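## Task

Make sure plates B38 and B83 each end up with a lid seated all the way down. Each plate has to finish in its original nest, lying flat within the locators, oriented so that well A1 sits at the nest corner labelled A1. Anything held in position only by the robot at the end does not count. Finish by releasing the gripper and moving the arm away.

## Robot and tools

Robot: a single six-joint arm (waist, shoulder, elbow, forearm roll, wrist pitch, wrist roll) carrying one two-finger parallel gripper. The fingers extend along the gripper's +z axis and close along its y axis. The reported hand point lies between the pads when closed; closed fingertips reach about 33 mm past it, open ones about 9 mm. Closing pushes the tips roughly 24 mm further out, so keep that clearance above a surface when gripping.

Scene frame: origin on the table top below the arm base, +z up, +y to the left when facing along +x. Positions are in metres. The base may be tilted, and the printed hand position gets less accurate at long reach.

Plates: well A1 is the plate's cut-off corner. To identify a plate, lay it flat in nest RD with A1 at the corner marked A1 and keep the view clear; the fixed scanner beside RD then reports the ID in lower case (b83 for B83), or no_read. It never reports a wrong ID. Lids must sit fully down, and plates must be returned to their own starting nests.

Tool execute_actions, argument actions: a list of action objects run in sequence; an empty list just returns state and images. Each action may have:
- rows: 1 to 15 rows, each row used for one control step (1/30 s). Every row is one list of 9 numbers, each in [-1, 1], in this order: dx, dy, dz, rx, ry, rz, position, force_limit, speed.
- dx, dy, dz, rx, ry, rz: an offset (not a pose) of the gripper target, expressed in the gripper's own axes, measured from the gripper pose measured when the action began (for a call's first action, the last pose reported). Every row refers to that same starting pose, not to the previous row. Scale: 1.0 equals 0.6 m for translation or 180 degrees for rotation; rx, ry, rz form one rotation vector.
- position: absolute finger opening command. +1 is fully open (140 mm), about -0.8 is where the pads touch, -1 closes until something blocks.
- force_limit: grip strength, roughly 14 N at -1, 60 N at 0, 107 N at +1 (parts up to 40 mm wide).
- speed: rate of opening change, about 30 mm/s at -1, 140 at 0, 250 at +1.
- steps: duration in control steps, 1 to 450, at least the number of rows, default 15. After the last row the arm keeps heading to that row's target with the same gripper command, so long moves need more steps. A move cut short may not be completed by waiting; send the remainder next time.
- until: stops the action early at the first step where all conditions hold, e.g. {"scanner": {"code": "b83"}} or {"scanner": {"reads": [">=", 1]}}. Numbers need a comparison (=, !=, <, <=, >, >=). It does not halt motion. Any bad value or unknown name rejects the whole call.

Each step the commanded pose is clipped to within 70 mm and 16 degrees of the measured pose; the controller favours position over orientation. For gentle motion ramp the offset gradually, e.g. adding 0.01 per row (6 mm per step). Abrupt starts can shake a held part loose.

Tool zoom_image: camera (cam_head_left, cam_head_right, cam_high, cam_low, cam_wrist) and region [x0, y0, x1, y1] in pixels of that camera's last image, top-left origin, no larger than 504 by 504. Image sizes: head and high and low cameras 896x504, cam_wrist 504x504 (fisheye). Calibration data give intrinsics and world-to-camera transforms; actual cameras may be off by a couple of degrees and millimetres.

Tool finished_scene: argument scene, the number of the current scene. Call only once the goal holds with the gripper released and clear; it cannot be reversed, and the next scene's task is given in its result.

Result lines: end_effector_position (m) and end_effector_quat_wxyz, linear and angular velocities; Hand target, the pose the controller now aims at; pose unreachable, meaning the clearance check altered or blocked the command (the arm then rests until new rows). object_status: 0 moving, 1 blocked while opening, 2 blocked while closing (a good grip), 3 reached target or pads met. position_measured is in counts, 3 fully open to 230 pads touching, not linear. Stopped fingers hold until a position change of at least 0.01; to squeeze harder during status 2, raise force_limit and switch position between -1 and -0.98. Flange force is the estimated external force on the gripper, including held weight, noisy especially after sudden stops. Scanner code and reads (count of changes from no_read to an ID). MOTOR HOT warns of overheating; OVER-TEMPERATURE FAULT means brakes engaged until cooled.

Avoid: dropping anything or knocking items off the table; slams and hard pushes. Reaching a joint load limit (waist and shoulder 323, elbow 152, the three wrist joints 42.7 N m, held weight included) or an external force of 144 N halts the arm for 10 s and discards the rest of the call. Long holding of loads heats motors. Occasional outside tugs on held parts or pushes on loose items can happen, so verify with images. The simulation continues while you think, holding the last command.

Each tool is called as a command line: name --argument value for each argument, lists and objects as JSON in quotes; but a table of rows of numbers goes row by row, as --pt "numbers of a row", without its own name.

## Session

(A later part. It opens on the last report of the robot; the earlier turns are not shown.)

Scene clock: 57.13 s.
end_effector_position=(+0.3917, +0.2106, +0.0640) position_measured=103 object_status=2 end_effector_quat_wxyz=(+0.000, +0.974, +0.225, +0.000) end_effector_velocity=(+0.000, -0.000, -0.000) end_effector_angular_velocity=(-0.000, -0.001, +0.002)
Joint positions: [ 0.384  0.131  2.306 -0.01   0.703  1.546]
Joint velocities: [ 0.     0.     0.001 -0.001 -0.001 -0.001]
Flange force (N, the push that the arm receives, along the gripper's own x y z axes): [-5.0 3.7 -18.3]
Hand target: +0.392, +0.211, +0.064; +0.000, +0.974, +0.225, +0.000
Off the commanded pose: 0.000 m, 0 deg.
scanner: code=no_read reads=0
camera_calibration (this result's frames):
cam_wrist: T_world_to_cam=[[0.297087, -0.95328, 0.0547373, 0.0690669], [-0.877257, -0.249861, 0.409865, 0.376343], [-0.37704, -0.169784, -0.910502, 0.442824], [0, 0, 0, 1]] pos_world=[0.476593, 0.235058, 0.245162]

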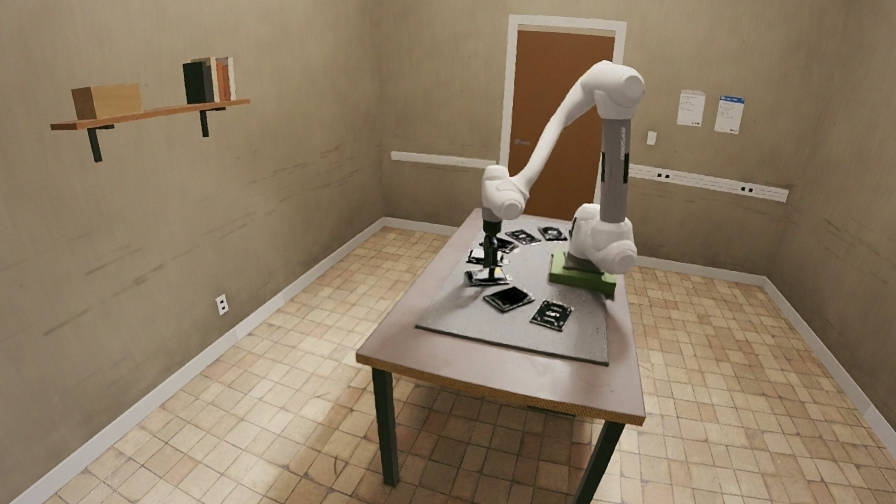

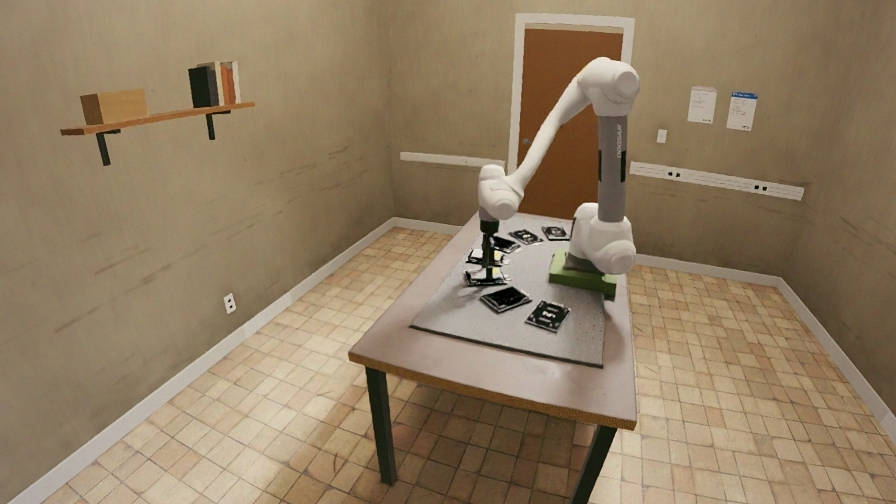

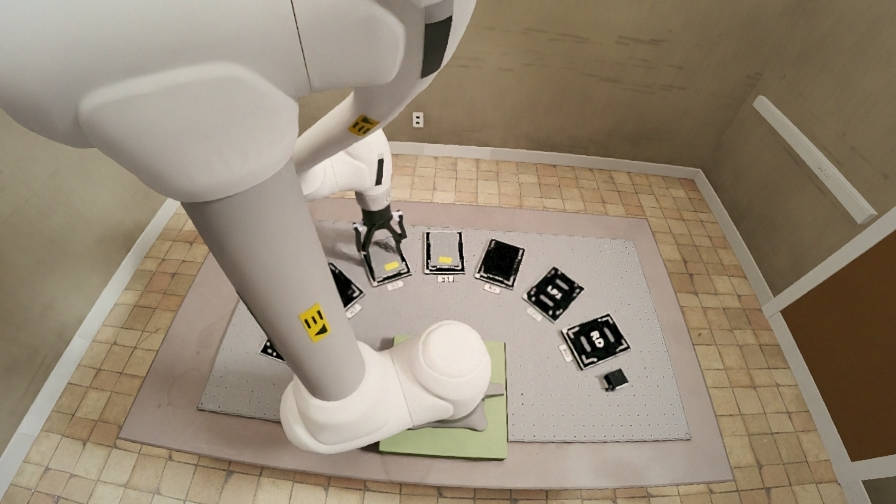

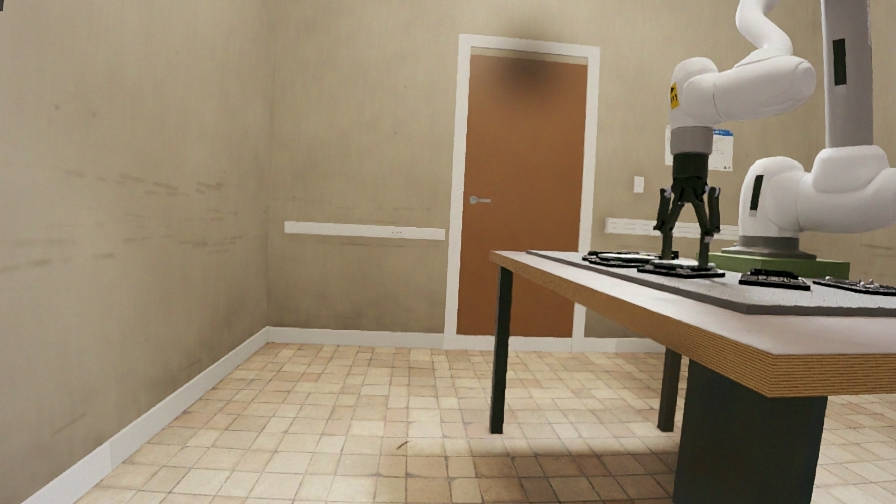

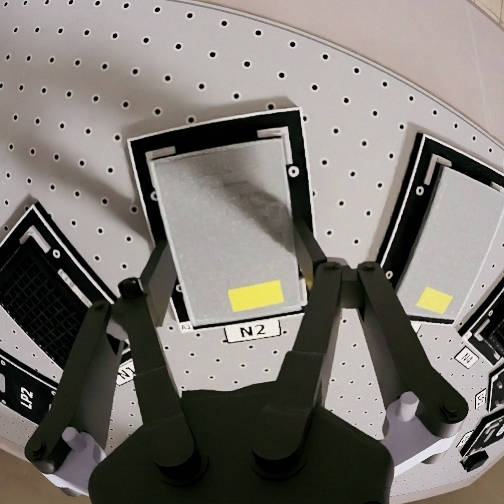

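Seated (Fz ≈ −18 N). Now release.

execute_actions --actions '[{"rows": [[0.0, 0.0, -0.0003, 0.0, 0.0, 0.0, 0.6, -0.5, -0.5]], "steps": 1}]'

Scene clock: 57.20 s.
end_effector_position=(+0.3916, +0.2106, +0.0640) position_measured=103 object_status=0 end_effector_quat_wxyz=(+0.000, +0.974, +0.225, +0.000) end_effector_velocity=(+0.000, +0.000, +0.000) end_effector_angular_velocity=(-0.000, -0.001, +0.002)
Joint positions: [ 0.384  0.131  2.306 -0.01   0.703  1.546]
Joint velocities: [ 0.001  0.    -0.    -0.001 -0.    -0.   ]
Flange force (N, the push that the arm receives, along the gripper's own x y z axes): [-6.9 1.8 -23.5]
Hand target: +0.392, +0.211, +0.064; +0.000, +0.974, +0.225, +0.000
Off the commanded pose: 0.000 m, 0 deg.
scanner: code=no_read reads=0
camera_calibration (this result's frames):
cam_wrist: T_world_to_cam=[[0.297088, -0.95328, 0.0547378, 0.0690668], [-0.877257, -0.249861, 0.409865, 0.376348], [-0.377039, -0.169785, -0.910502, 0.442806], [0, 0, 0, 1]] pos_world=[0.47659, 0.235057, 0.245144]

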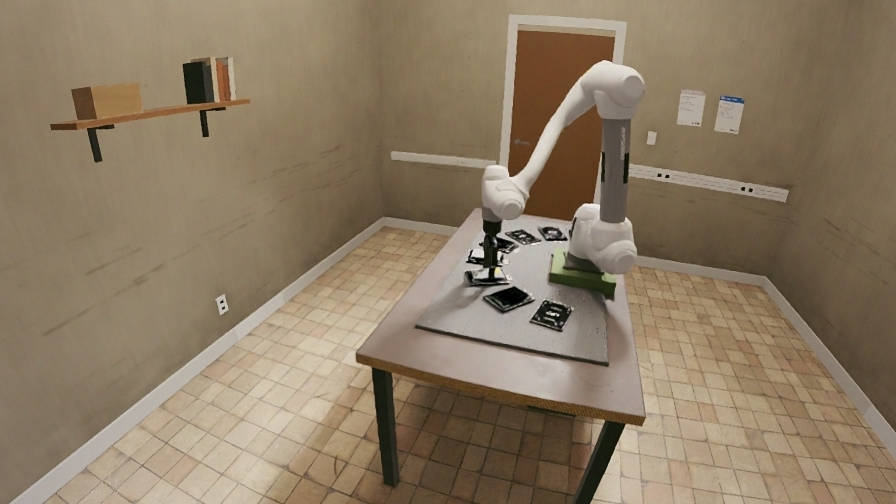

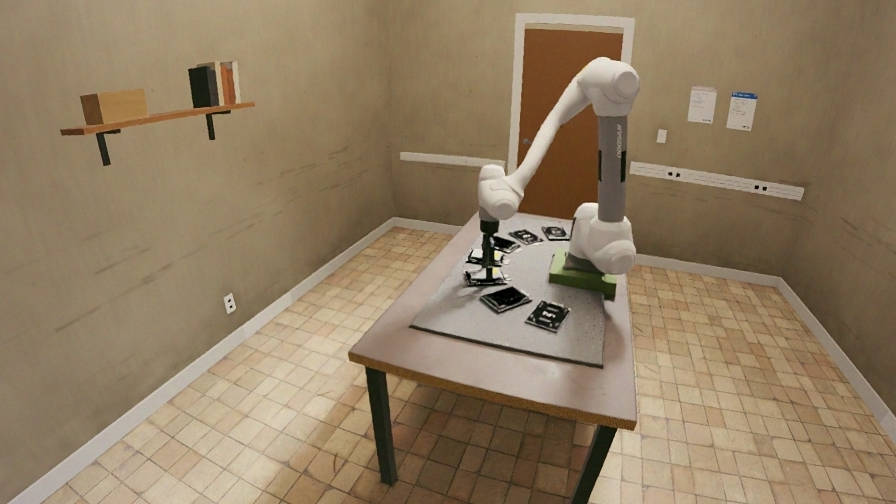

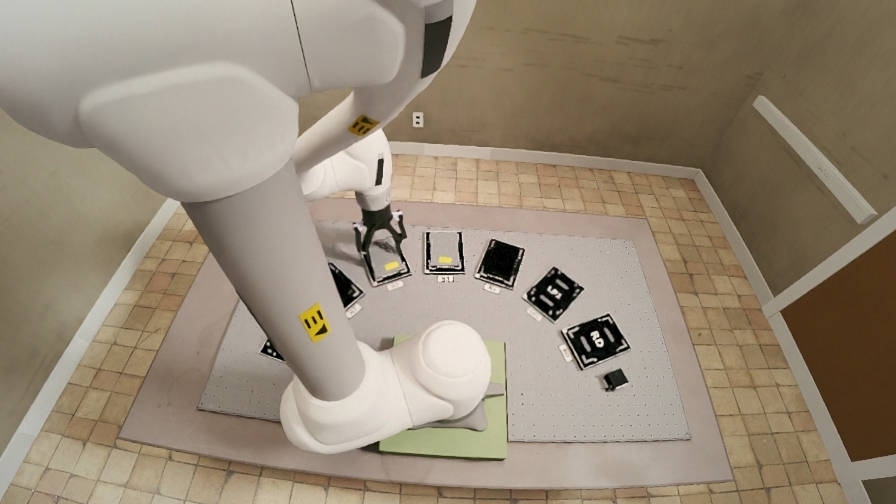

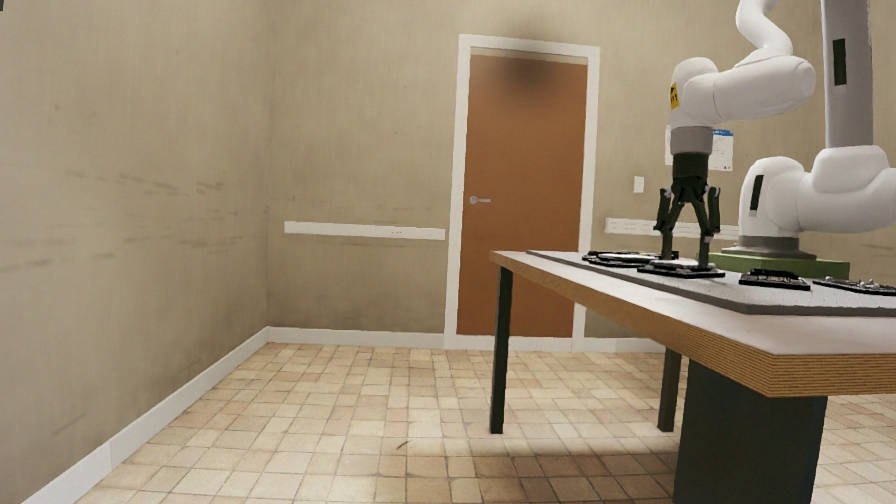

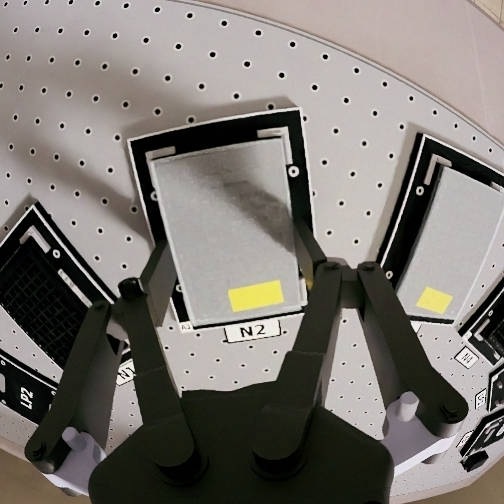

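zoom_image --camera "cam_wrist" --region '[45, 255, 105, 315]'

Region (45, 255, 105, 315) of cam_wrist's 504x504 image, scaled by 8.400, with more detail than that image has.

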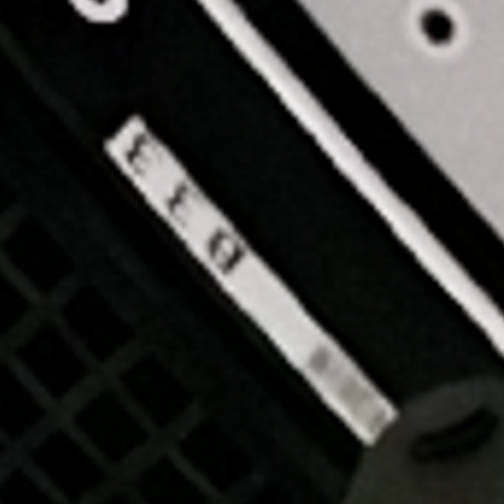

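execute_actions --actions '[]'

Scene clock: 57.60 s.
end_effector_position=(+0.3915, +0.2105, +0.0640) position_measured=53 object_status=0 end_effector_quat_wxyz=(+0.000, +0.974, +0.225, -0.000) end_effector_velocity=(+0.001, +0.000, +0.001) end_effector_angular_velocity=(+0.001, -0.002, +0.001)
Joint positions: [ 0.384  0.131  2.306 -0.01   0.703  1.546]
Joint velocities: [-0.    -0.002 -0.    -0.    -0.    -0.001]
Flange force (N, the push that the arm receives, along the gripper's own x y z axes): [-2.3 1.7 2.8]
Hand target: +0.392, +0.211, +0.064; +0.000, +0.974, +0.225, +0.000
Off the commanded pose: 0.000 m, 0 deg.
scanner: code=no_read reads=0
camera_calibration (this result's frames):
cam_wrist: T_world_to_cam=[[0.297104, -0.953272, 0.0547913, 0.0690268], [-0.877102, -0.249785, 0.410243, 0.376057], [-0.377387, -0.169943, -0.910329, 0.442892], [0, 0, 0, 1]] pos_world=[0.476474, 0.235001, 0.245121]

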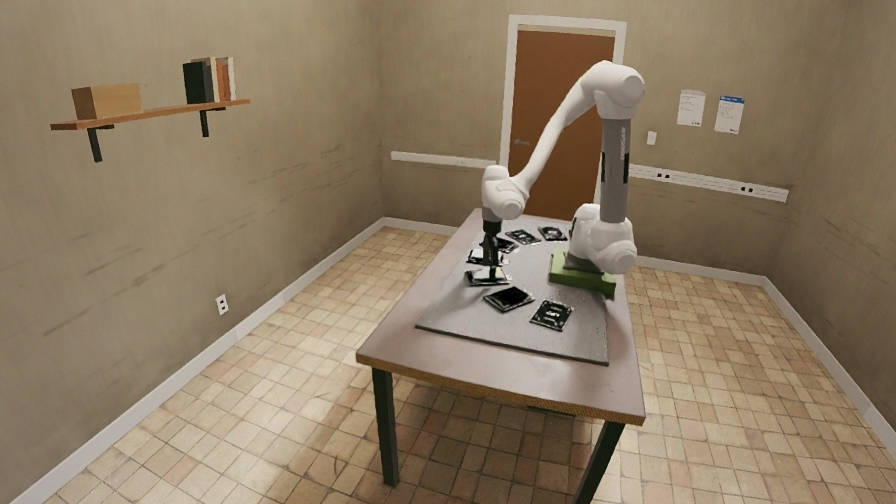

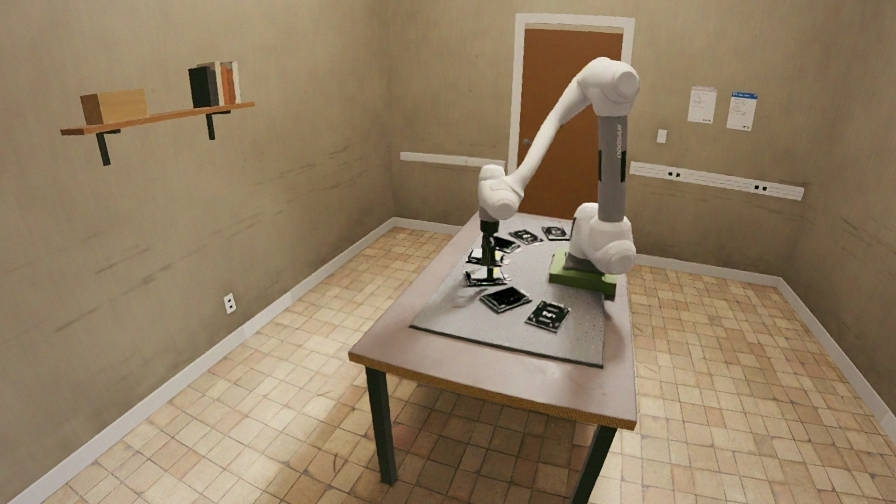

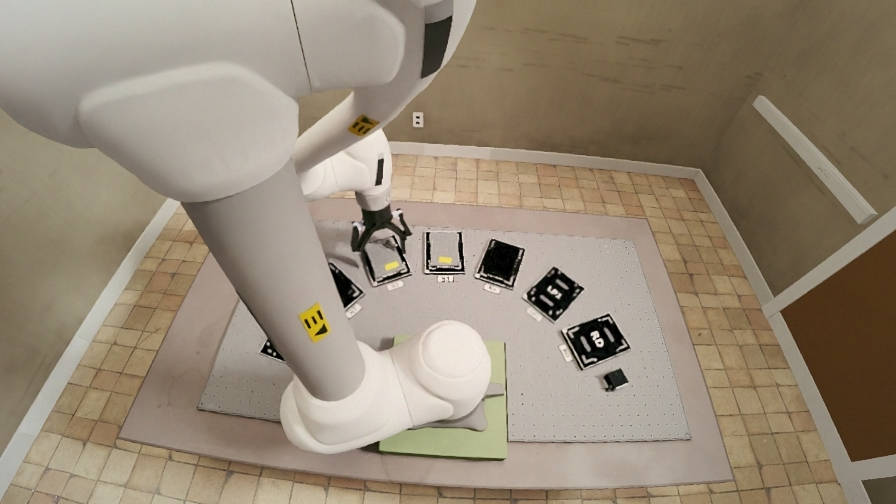

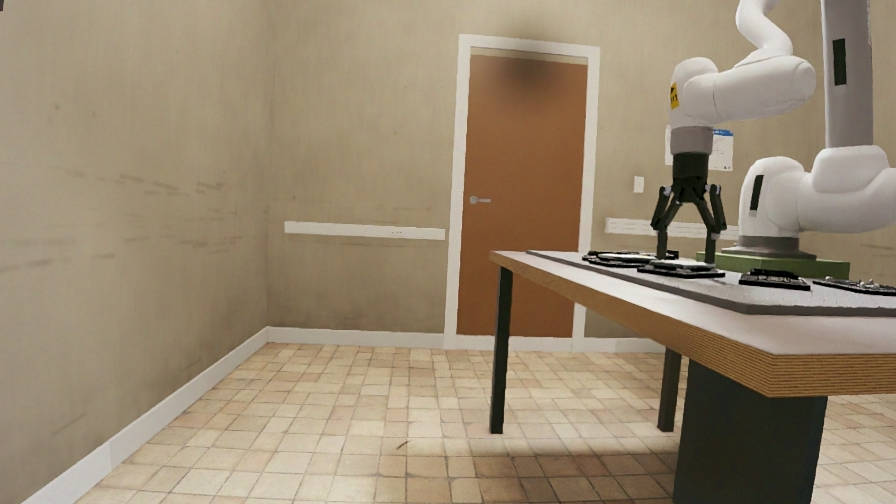

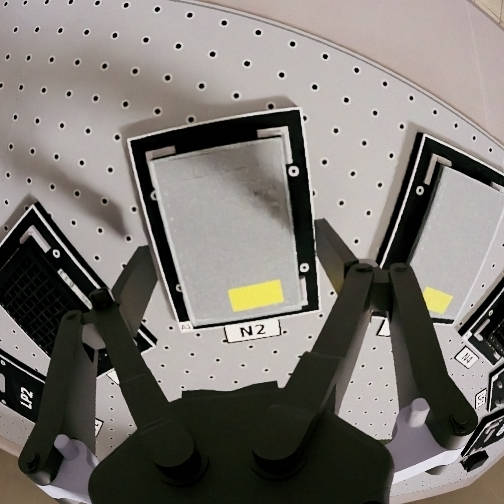

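Gripper is open and the lid is sitting on the plate. Now rise.

execute_actions --actions '[{"rows": [[0.0, 0.0, -0.113, 0.0, 0.0, 0.0, 0.6, -0.5, -0.5]], "steps": 1}]'

Scene clock: 57.67 s.
end_effector_position=(+0.3914, +0.2105, +0.0644) position_measured=53 object_status=0 end_effector_quat_wxyz=(+0.000, +0.974, +0.225, -0.000) end_effector_velocity=(-0.004, -0.002, +0.032) end_effector_angular_velocity=(-0.005, +0.010, +0.001)
Joint positions: [ 0.384  0.13   2.306 -0.01   0.704  1.546]
Joint velocities: [ 0.    -0.054 -0.022 -0.     0.088 -0.001]
Flange force (N, the push that the arm receives, along the gripper's own x y z axes): [2.8 3.8 9.7]
Hand target: +0.391, +0.211, +0.124; -0.000, +0.974, +0.225, +0.003
Off the commanded pose: 0.067 m, 0 deg.
scanner: code=no_read reads=0
camera_calibration (this result's frames):
cam_wrist: T_world_to_cam=[[0.2971, -0.953273, 0.054798, 0.0690034], [-0.877103, -0.249778, 0.410246, 0.375898], [-0.377389, -0.169948, -0.910327, 0.443167], [0, 0, 0, 1]] pos_world=[0.476447, 0.234985, 0.245434]

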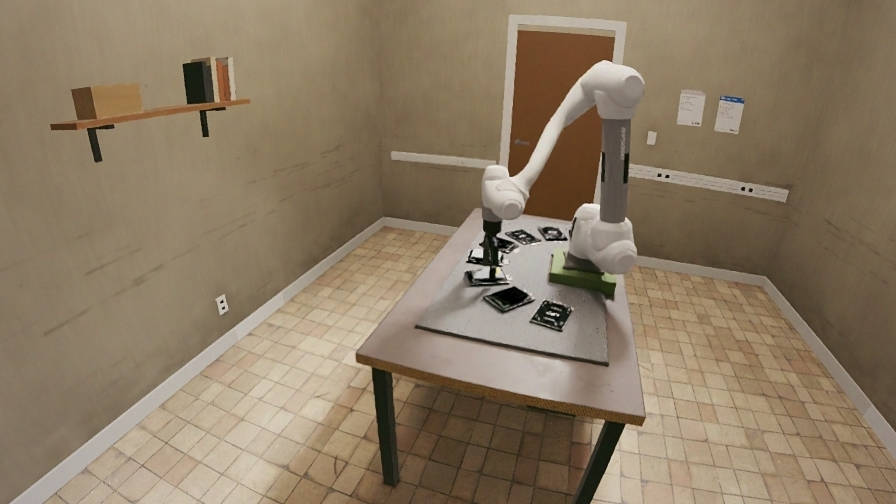

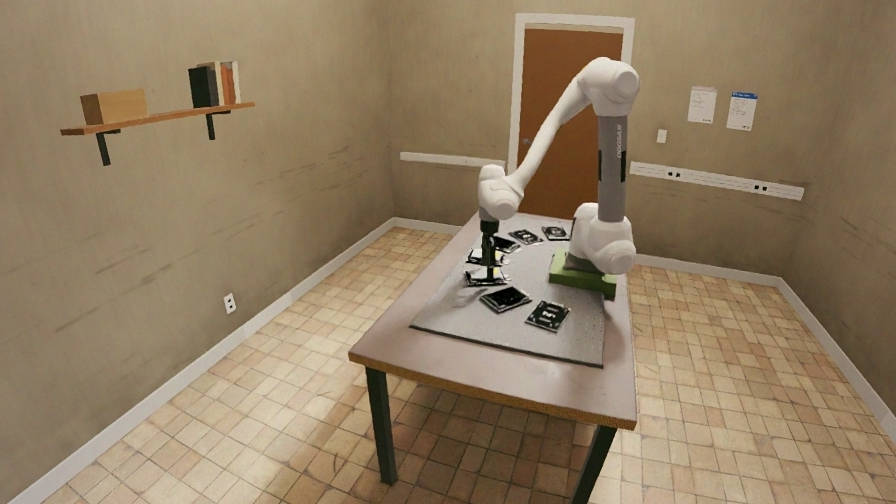

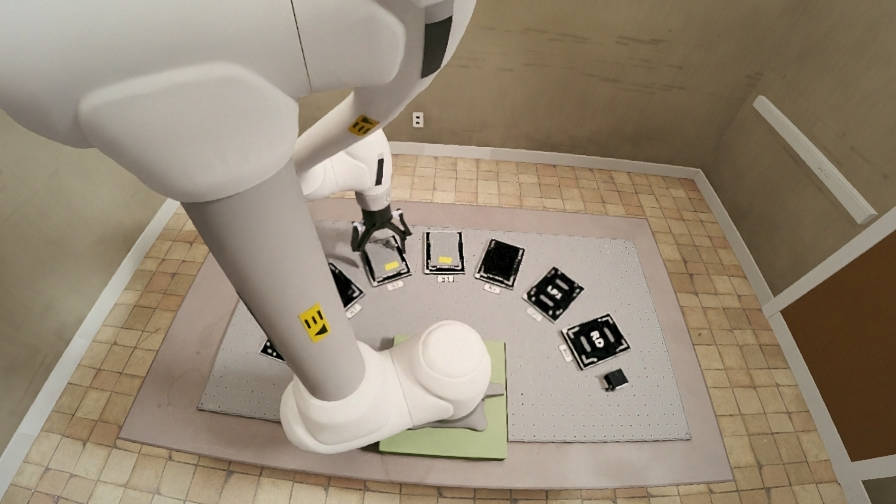

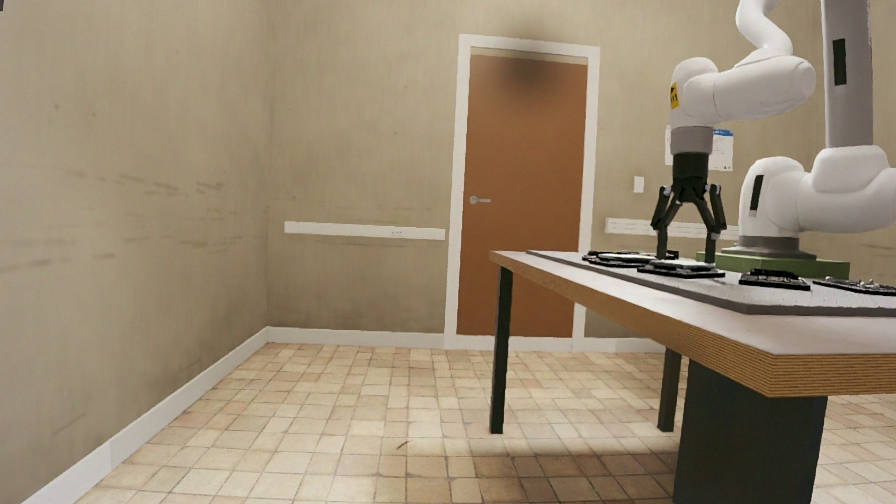

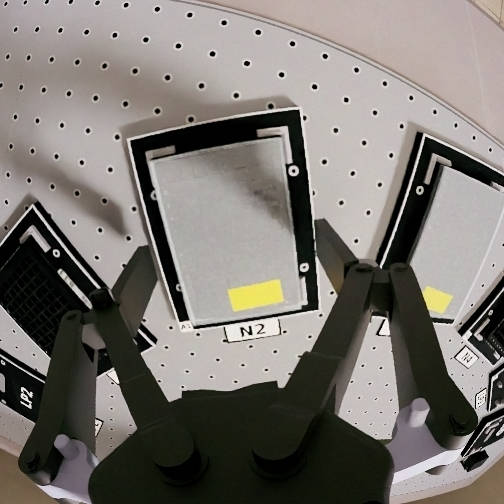

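zoom_image --camera "cam_high" --region '[310, 215, 550, 325]'

Region (310, 215, 550, 325) of cam_high's 896x504 image, scaled by 2.100, with more detail than that image has; it fills the top 231 rows of this view, and the rest is white.

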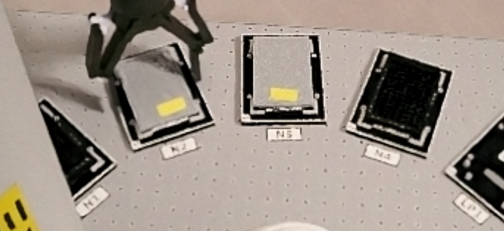

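execute_actions --actions '[{"rows": [[0.0, 0.0, -0.22, 0.0, 0.0, 0.0, 0.6, -0.5, -0.5]], "steps": 1}]'

Scene clock: 61.83 s.
end_effector_position=(+0.3913, +0.2107, +0.1246) position_measured=53 object_status=3 end_effector_quat_wxyz=(-0.000, +0.974, +0.225, +0.003) end_effector_velocity=(-0.004, -0.002, +0.040) end_effector_angular_velocity=(-0.007, +0.015, -0.002)
Joint positions: [ 0.385  0.036  2.259 -0.009  0.84   1.546]
Joint velocities: [ 0.    -0.053 -0.039 -0.     0.109  0.002]
Flange force (N, the push that the arm receives, along the gripper's own x y z axes): [-1.1 1.4 7.7]
Hand target: +0.391, +0.211, +0.188; -0.000, +0.974, +0.225, +0.004
Off the commanded pose: 0.072 m, 0 deg; position clipped at the last step of the last action.
scanner: code=no_read reads=0
camera_calibration (this result's frames):
cam_wrist: T_world_to_cam=[[0.296754, -0.953426, 0.0539998, 0.0661964], [-0.879354, -0.250773, 0.404782, 0.352855], [-0.372388, -0.167606, -0.912817, 0.495878], [0, 0, 0, 1]] pos_world=[0.4753, 0.234712, 0.306242]

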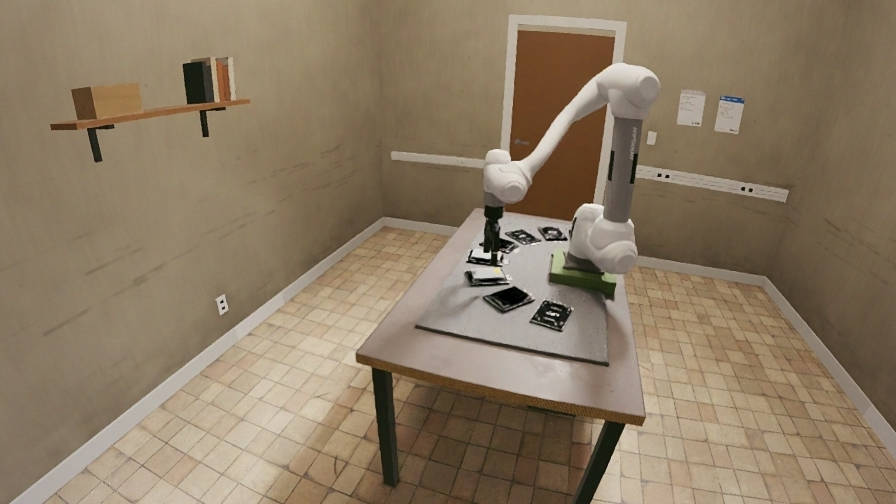

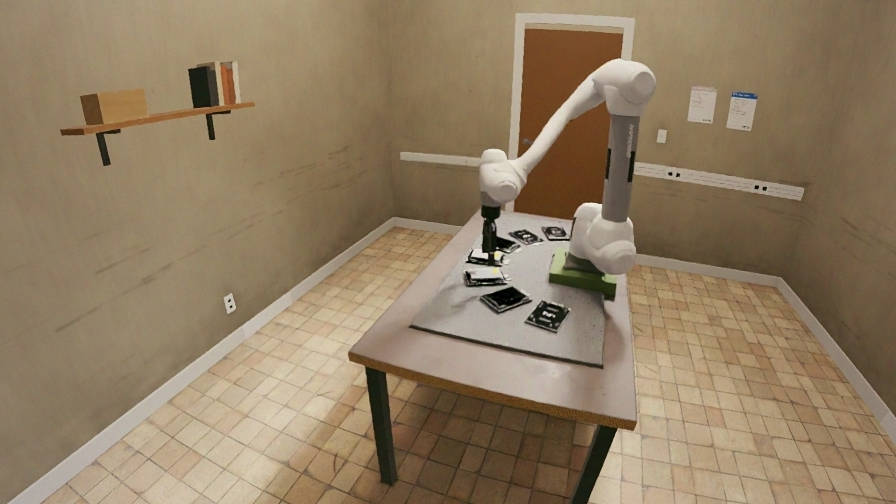

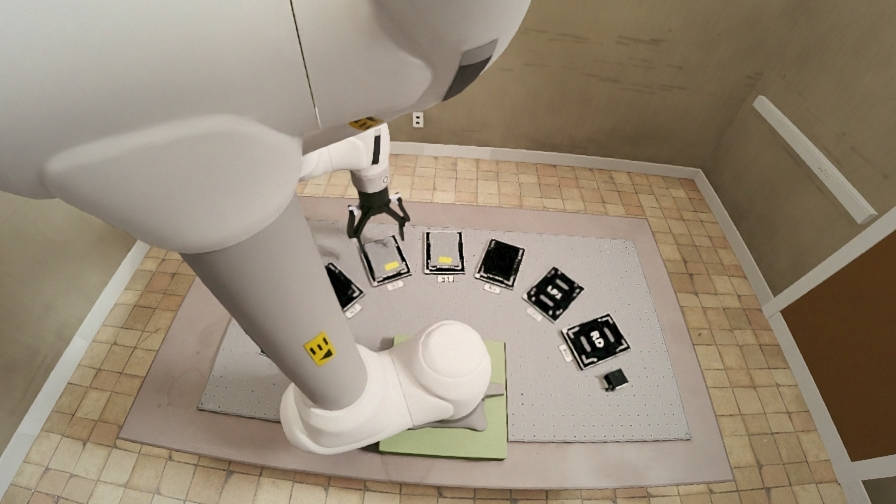

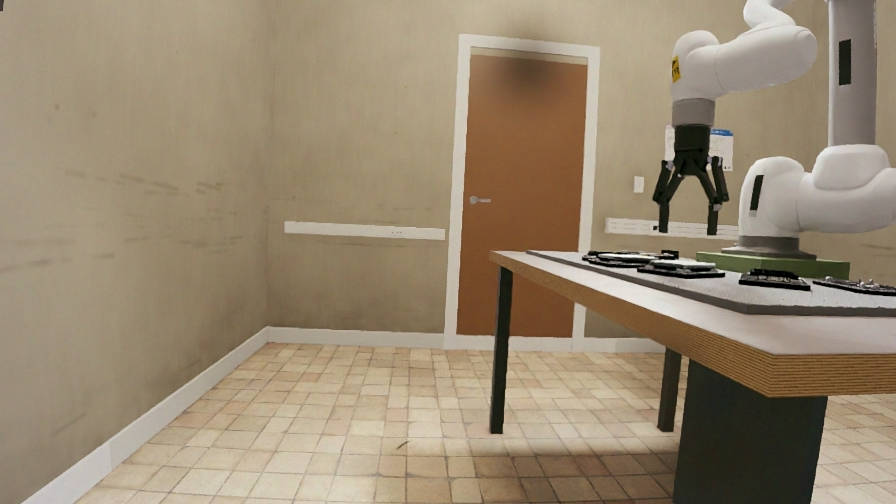

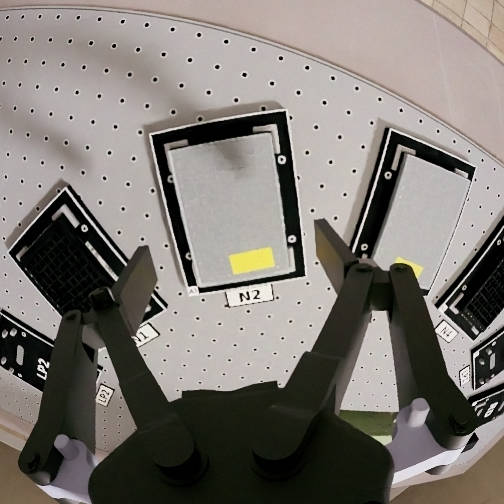

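zoom_image --camera "cam_low" --region '[580, 240, 740, 290]'

zoom_image --camera "cam_wrist" --region '[140, 100, 320, 300]'

Region (580, 240, 740, 290) of cam_low's 896x504 image, scaled by 3.150, with more detail than that image has; it fills the top 158 rows of this view, and the rest is white.

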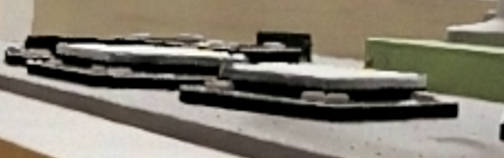

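Region (140, 100, 320, 300) of cam_wrist's 504x504 image, scaled by 2.520, with more detail than that image has; it fills the left 454 columns of this view, and the rest is white.

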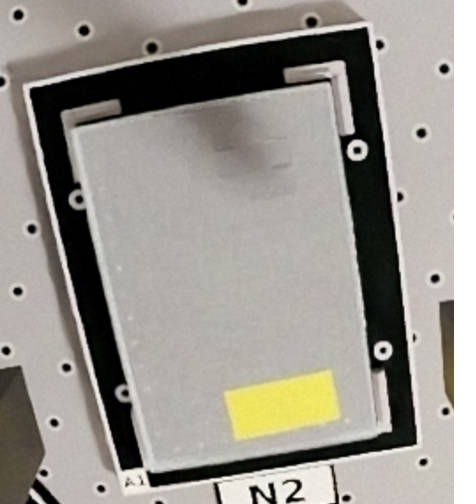

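execute_actions --actions '[]'

Scene clock: 62.03 s.
end_effector_position=(+0.3916, +0.2109, +0.1844) position_measured=53 object_status=3 end_effector_quat_wxyz=(-0.000, +0.974, +0.225, +0.004) end_effector_velocity=(-0.009, -0.004, +0.106) end_effector_angular_velocity=(-0.001, +0.000, +0.003)
Joint positions: [ 0.386 -0.04   2.199 -0.008  0.972  1.545]
Joint velocities: [ 0.001 -0.133 -0.102  0.001  0.235 -0.004]
Flange force (N, the push that the arm receives, along the gripper's own x y z axes): [-4.2 0.8 3.3]
Hand target: +0.391, +0.211, +0.188; -0.000, +0.974, +0.225, +0.004
Off the commanded pose: 0.012 m, 0 deg; position clipped at the last step of the last action.
scanner: code=no_read reads=0
camera_calibration (this result's frames):
cam_wrist: T_world_to_cam=[[0.296497, -0.95352, 0.053742, 0.0632105], [-0.880289, -0.251036, 0.402581, 0.329834], [-0.370378, -0.166673, -0.913805, 0.549835], [0, 0, 0, 1]] pos_world=[0.475254, 0.234715, 0.366261]

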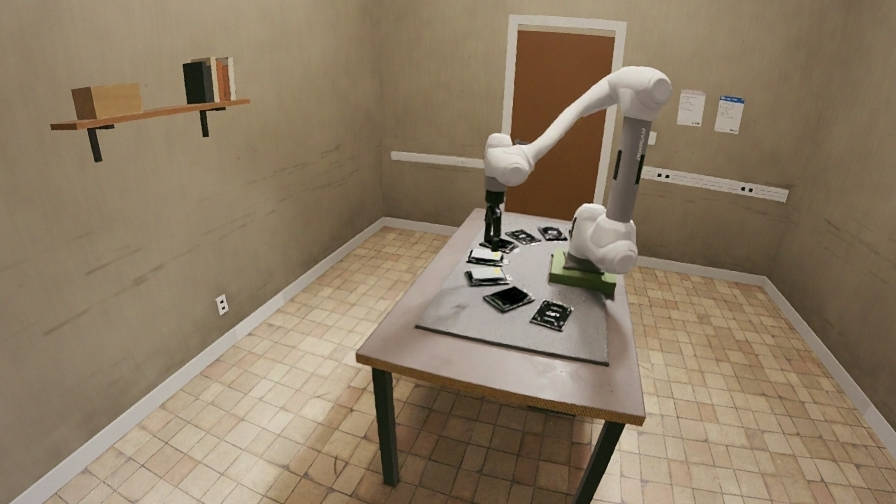

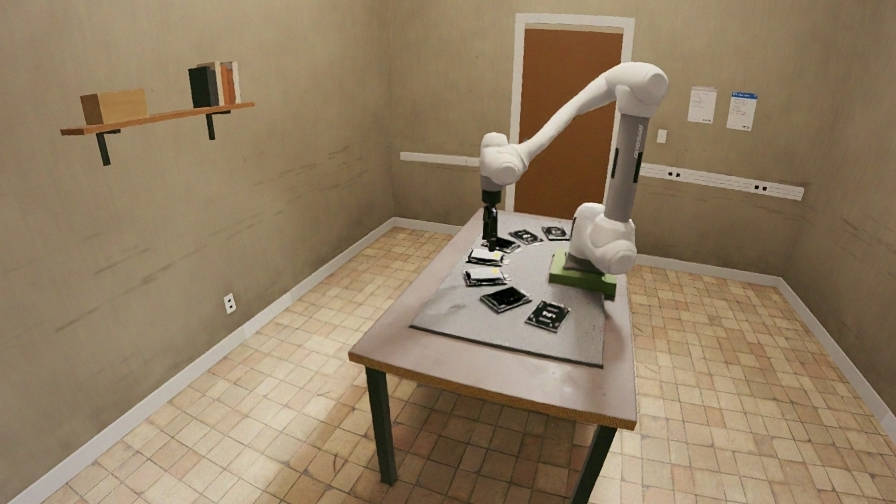

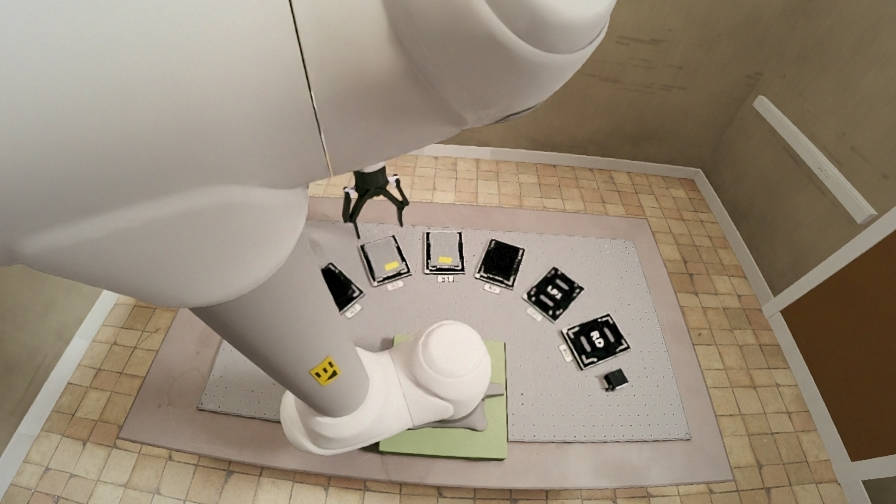

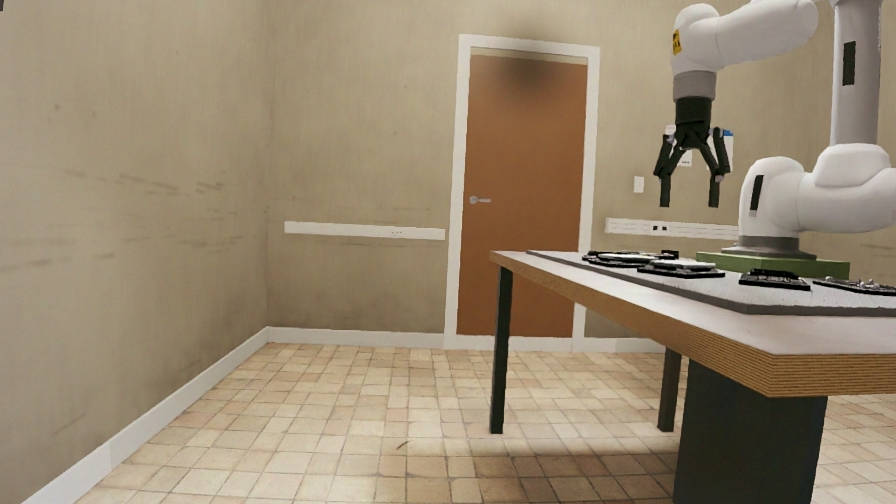

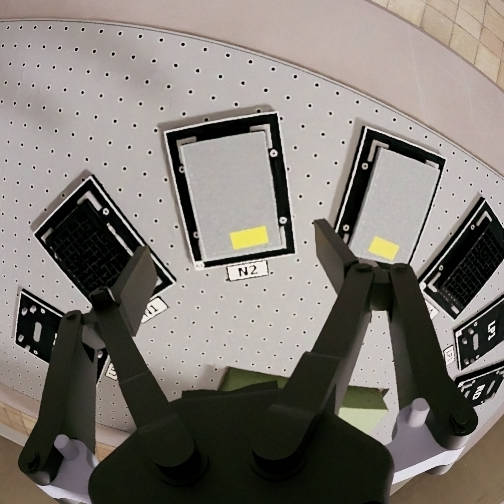

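Both lids are seated, all plates are in their nests, and the arm is clear.

finished_scene --scene 2

The scene is finished: the task was done.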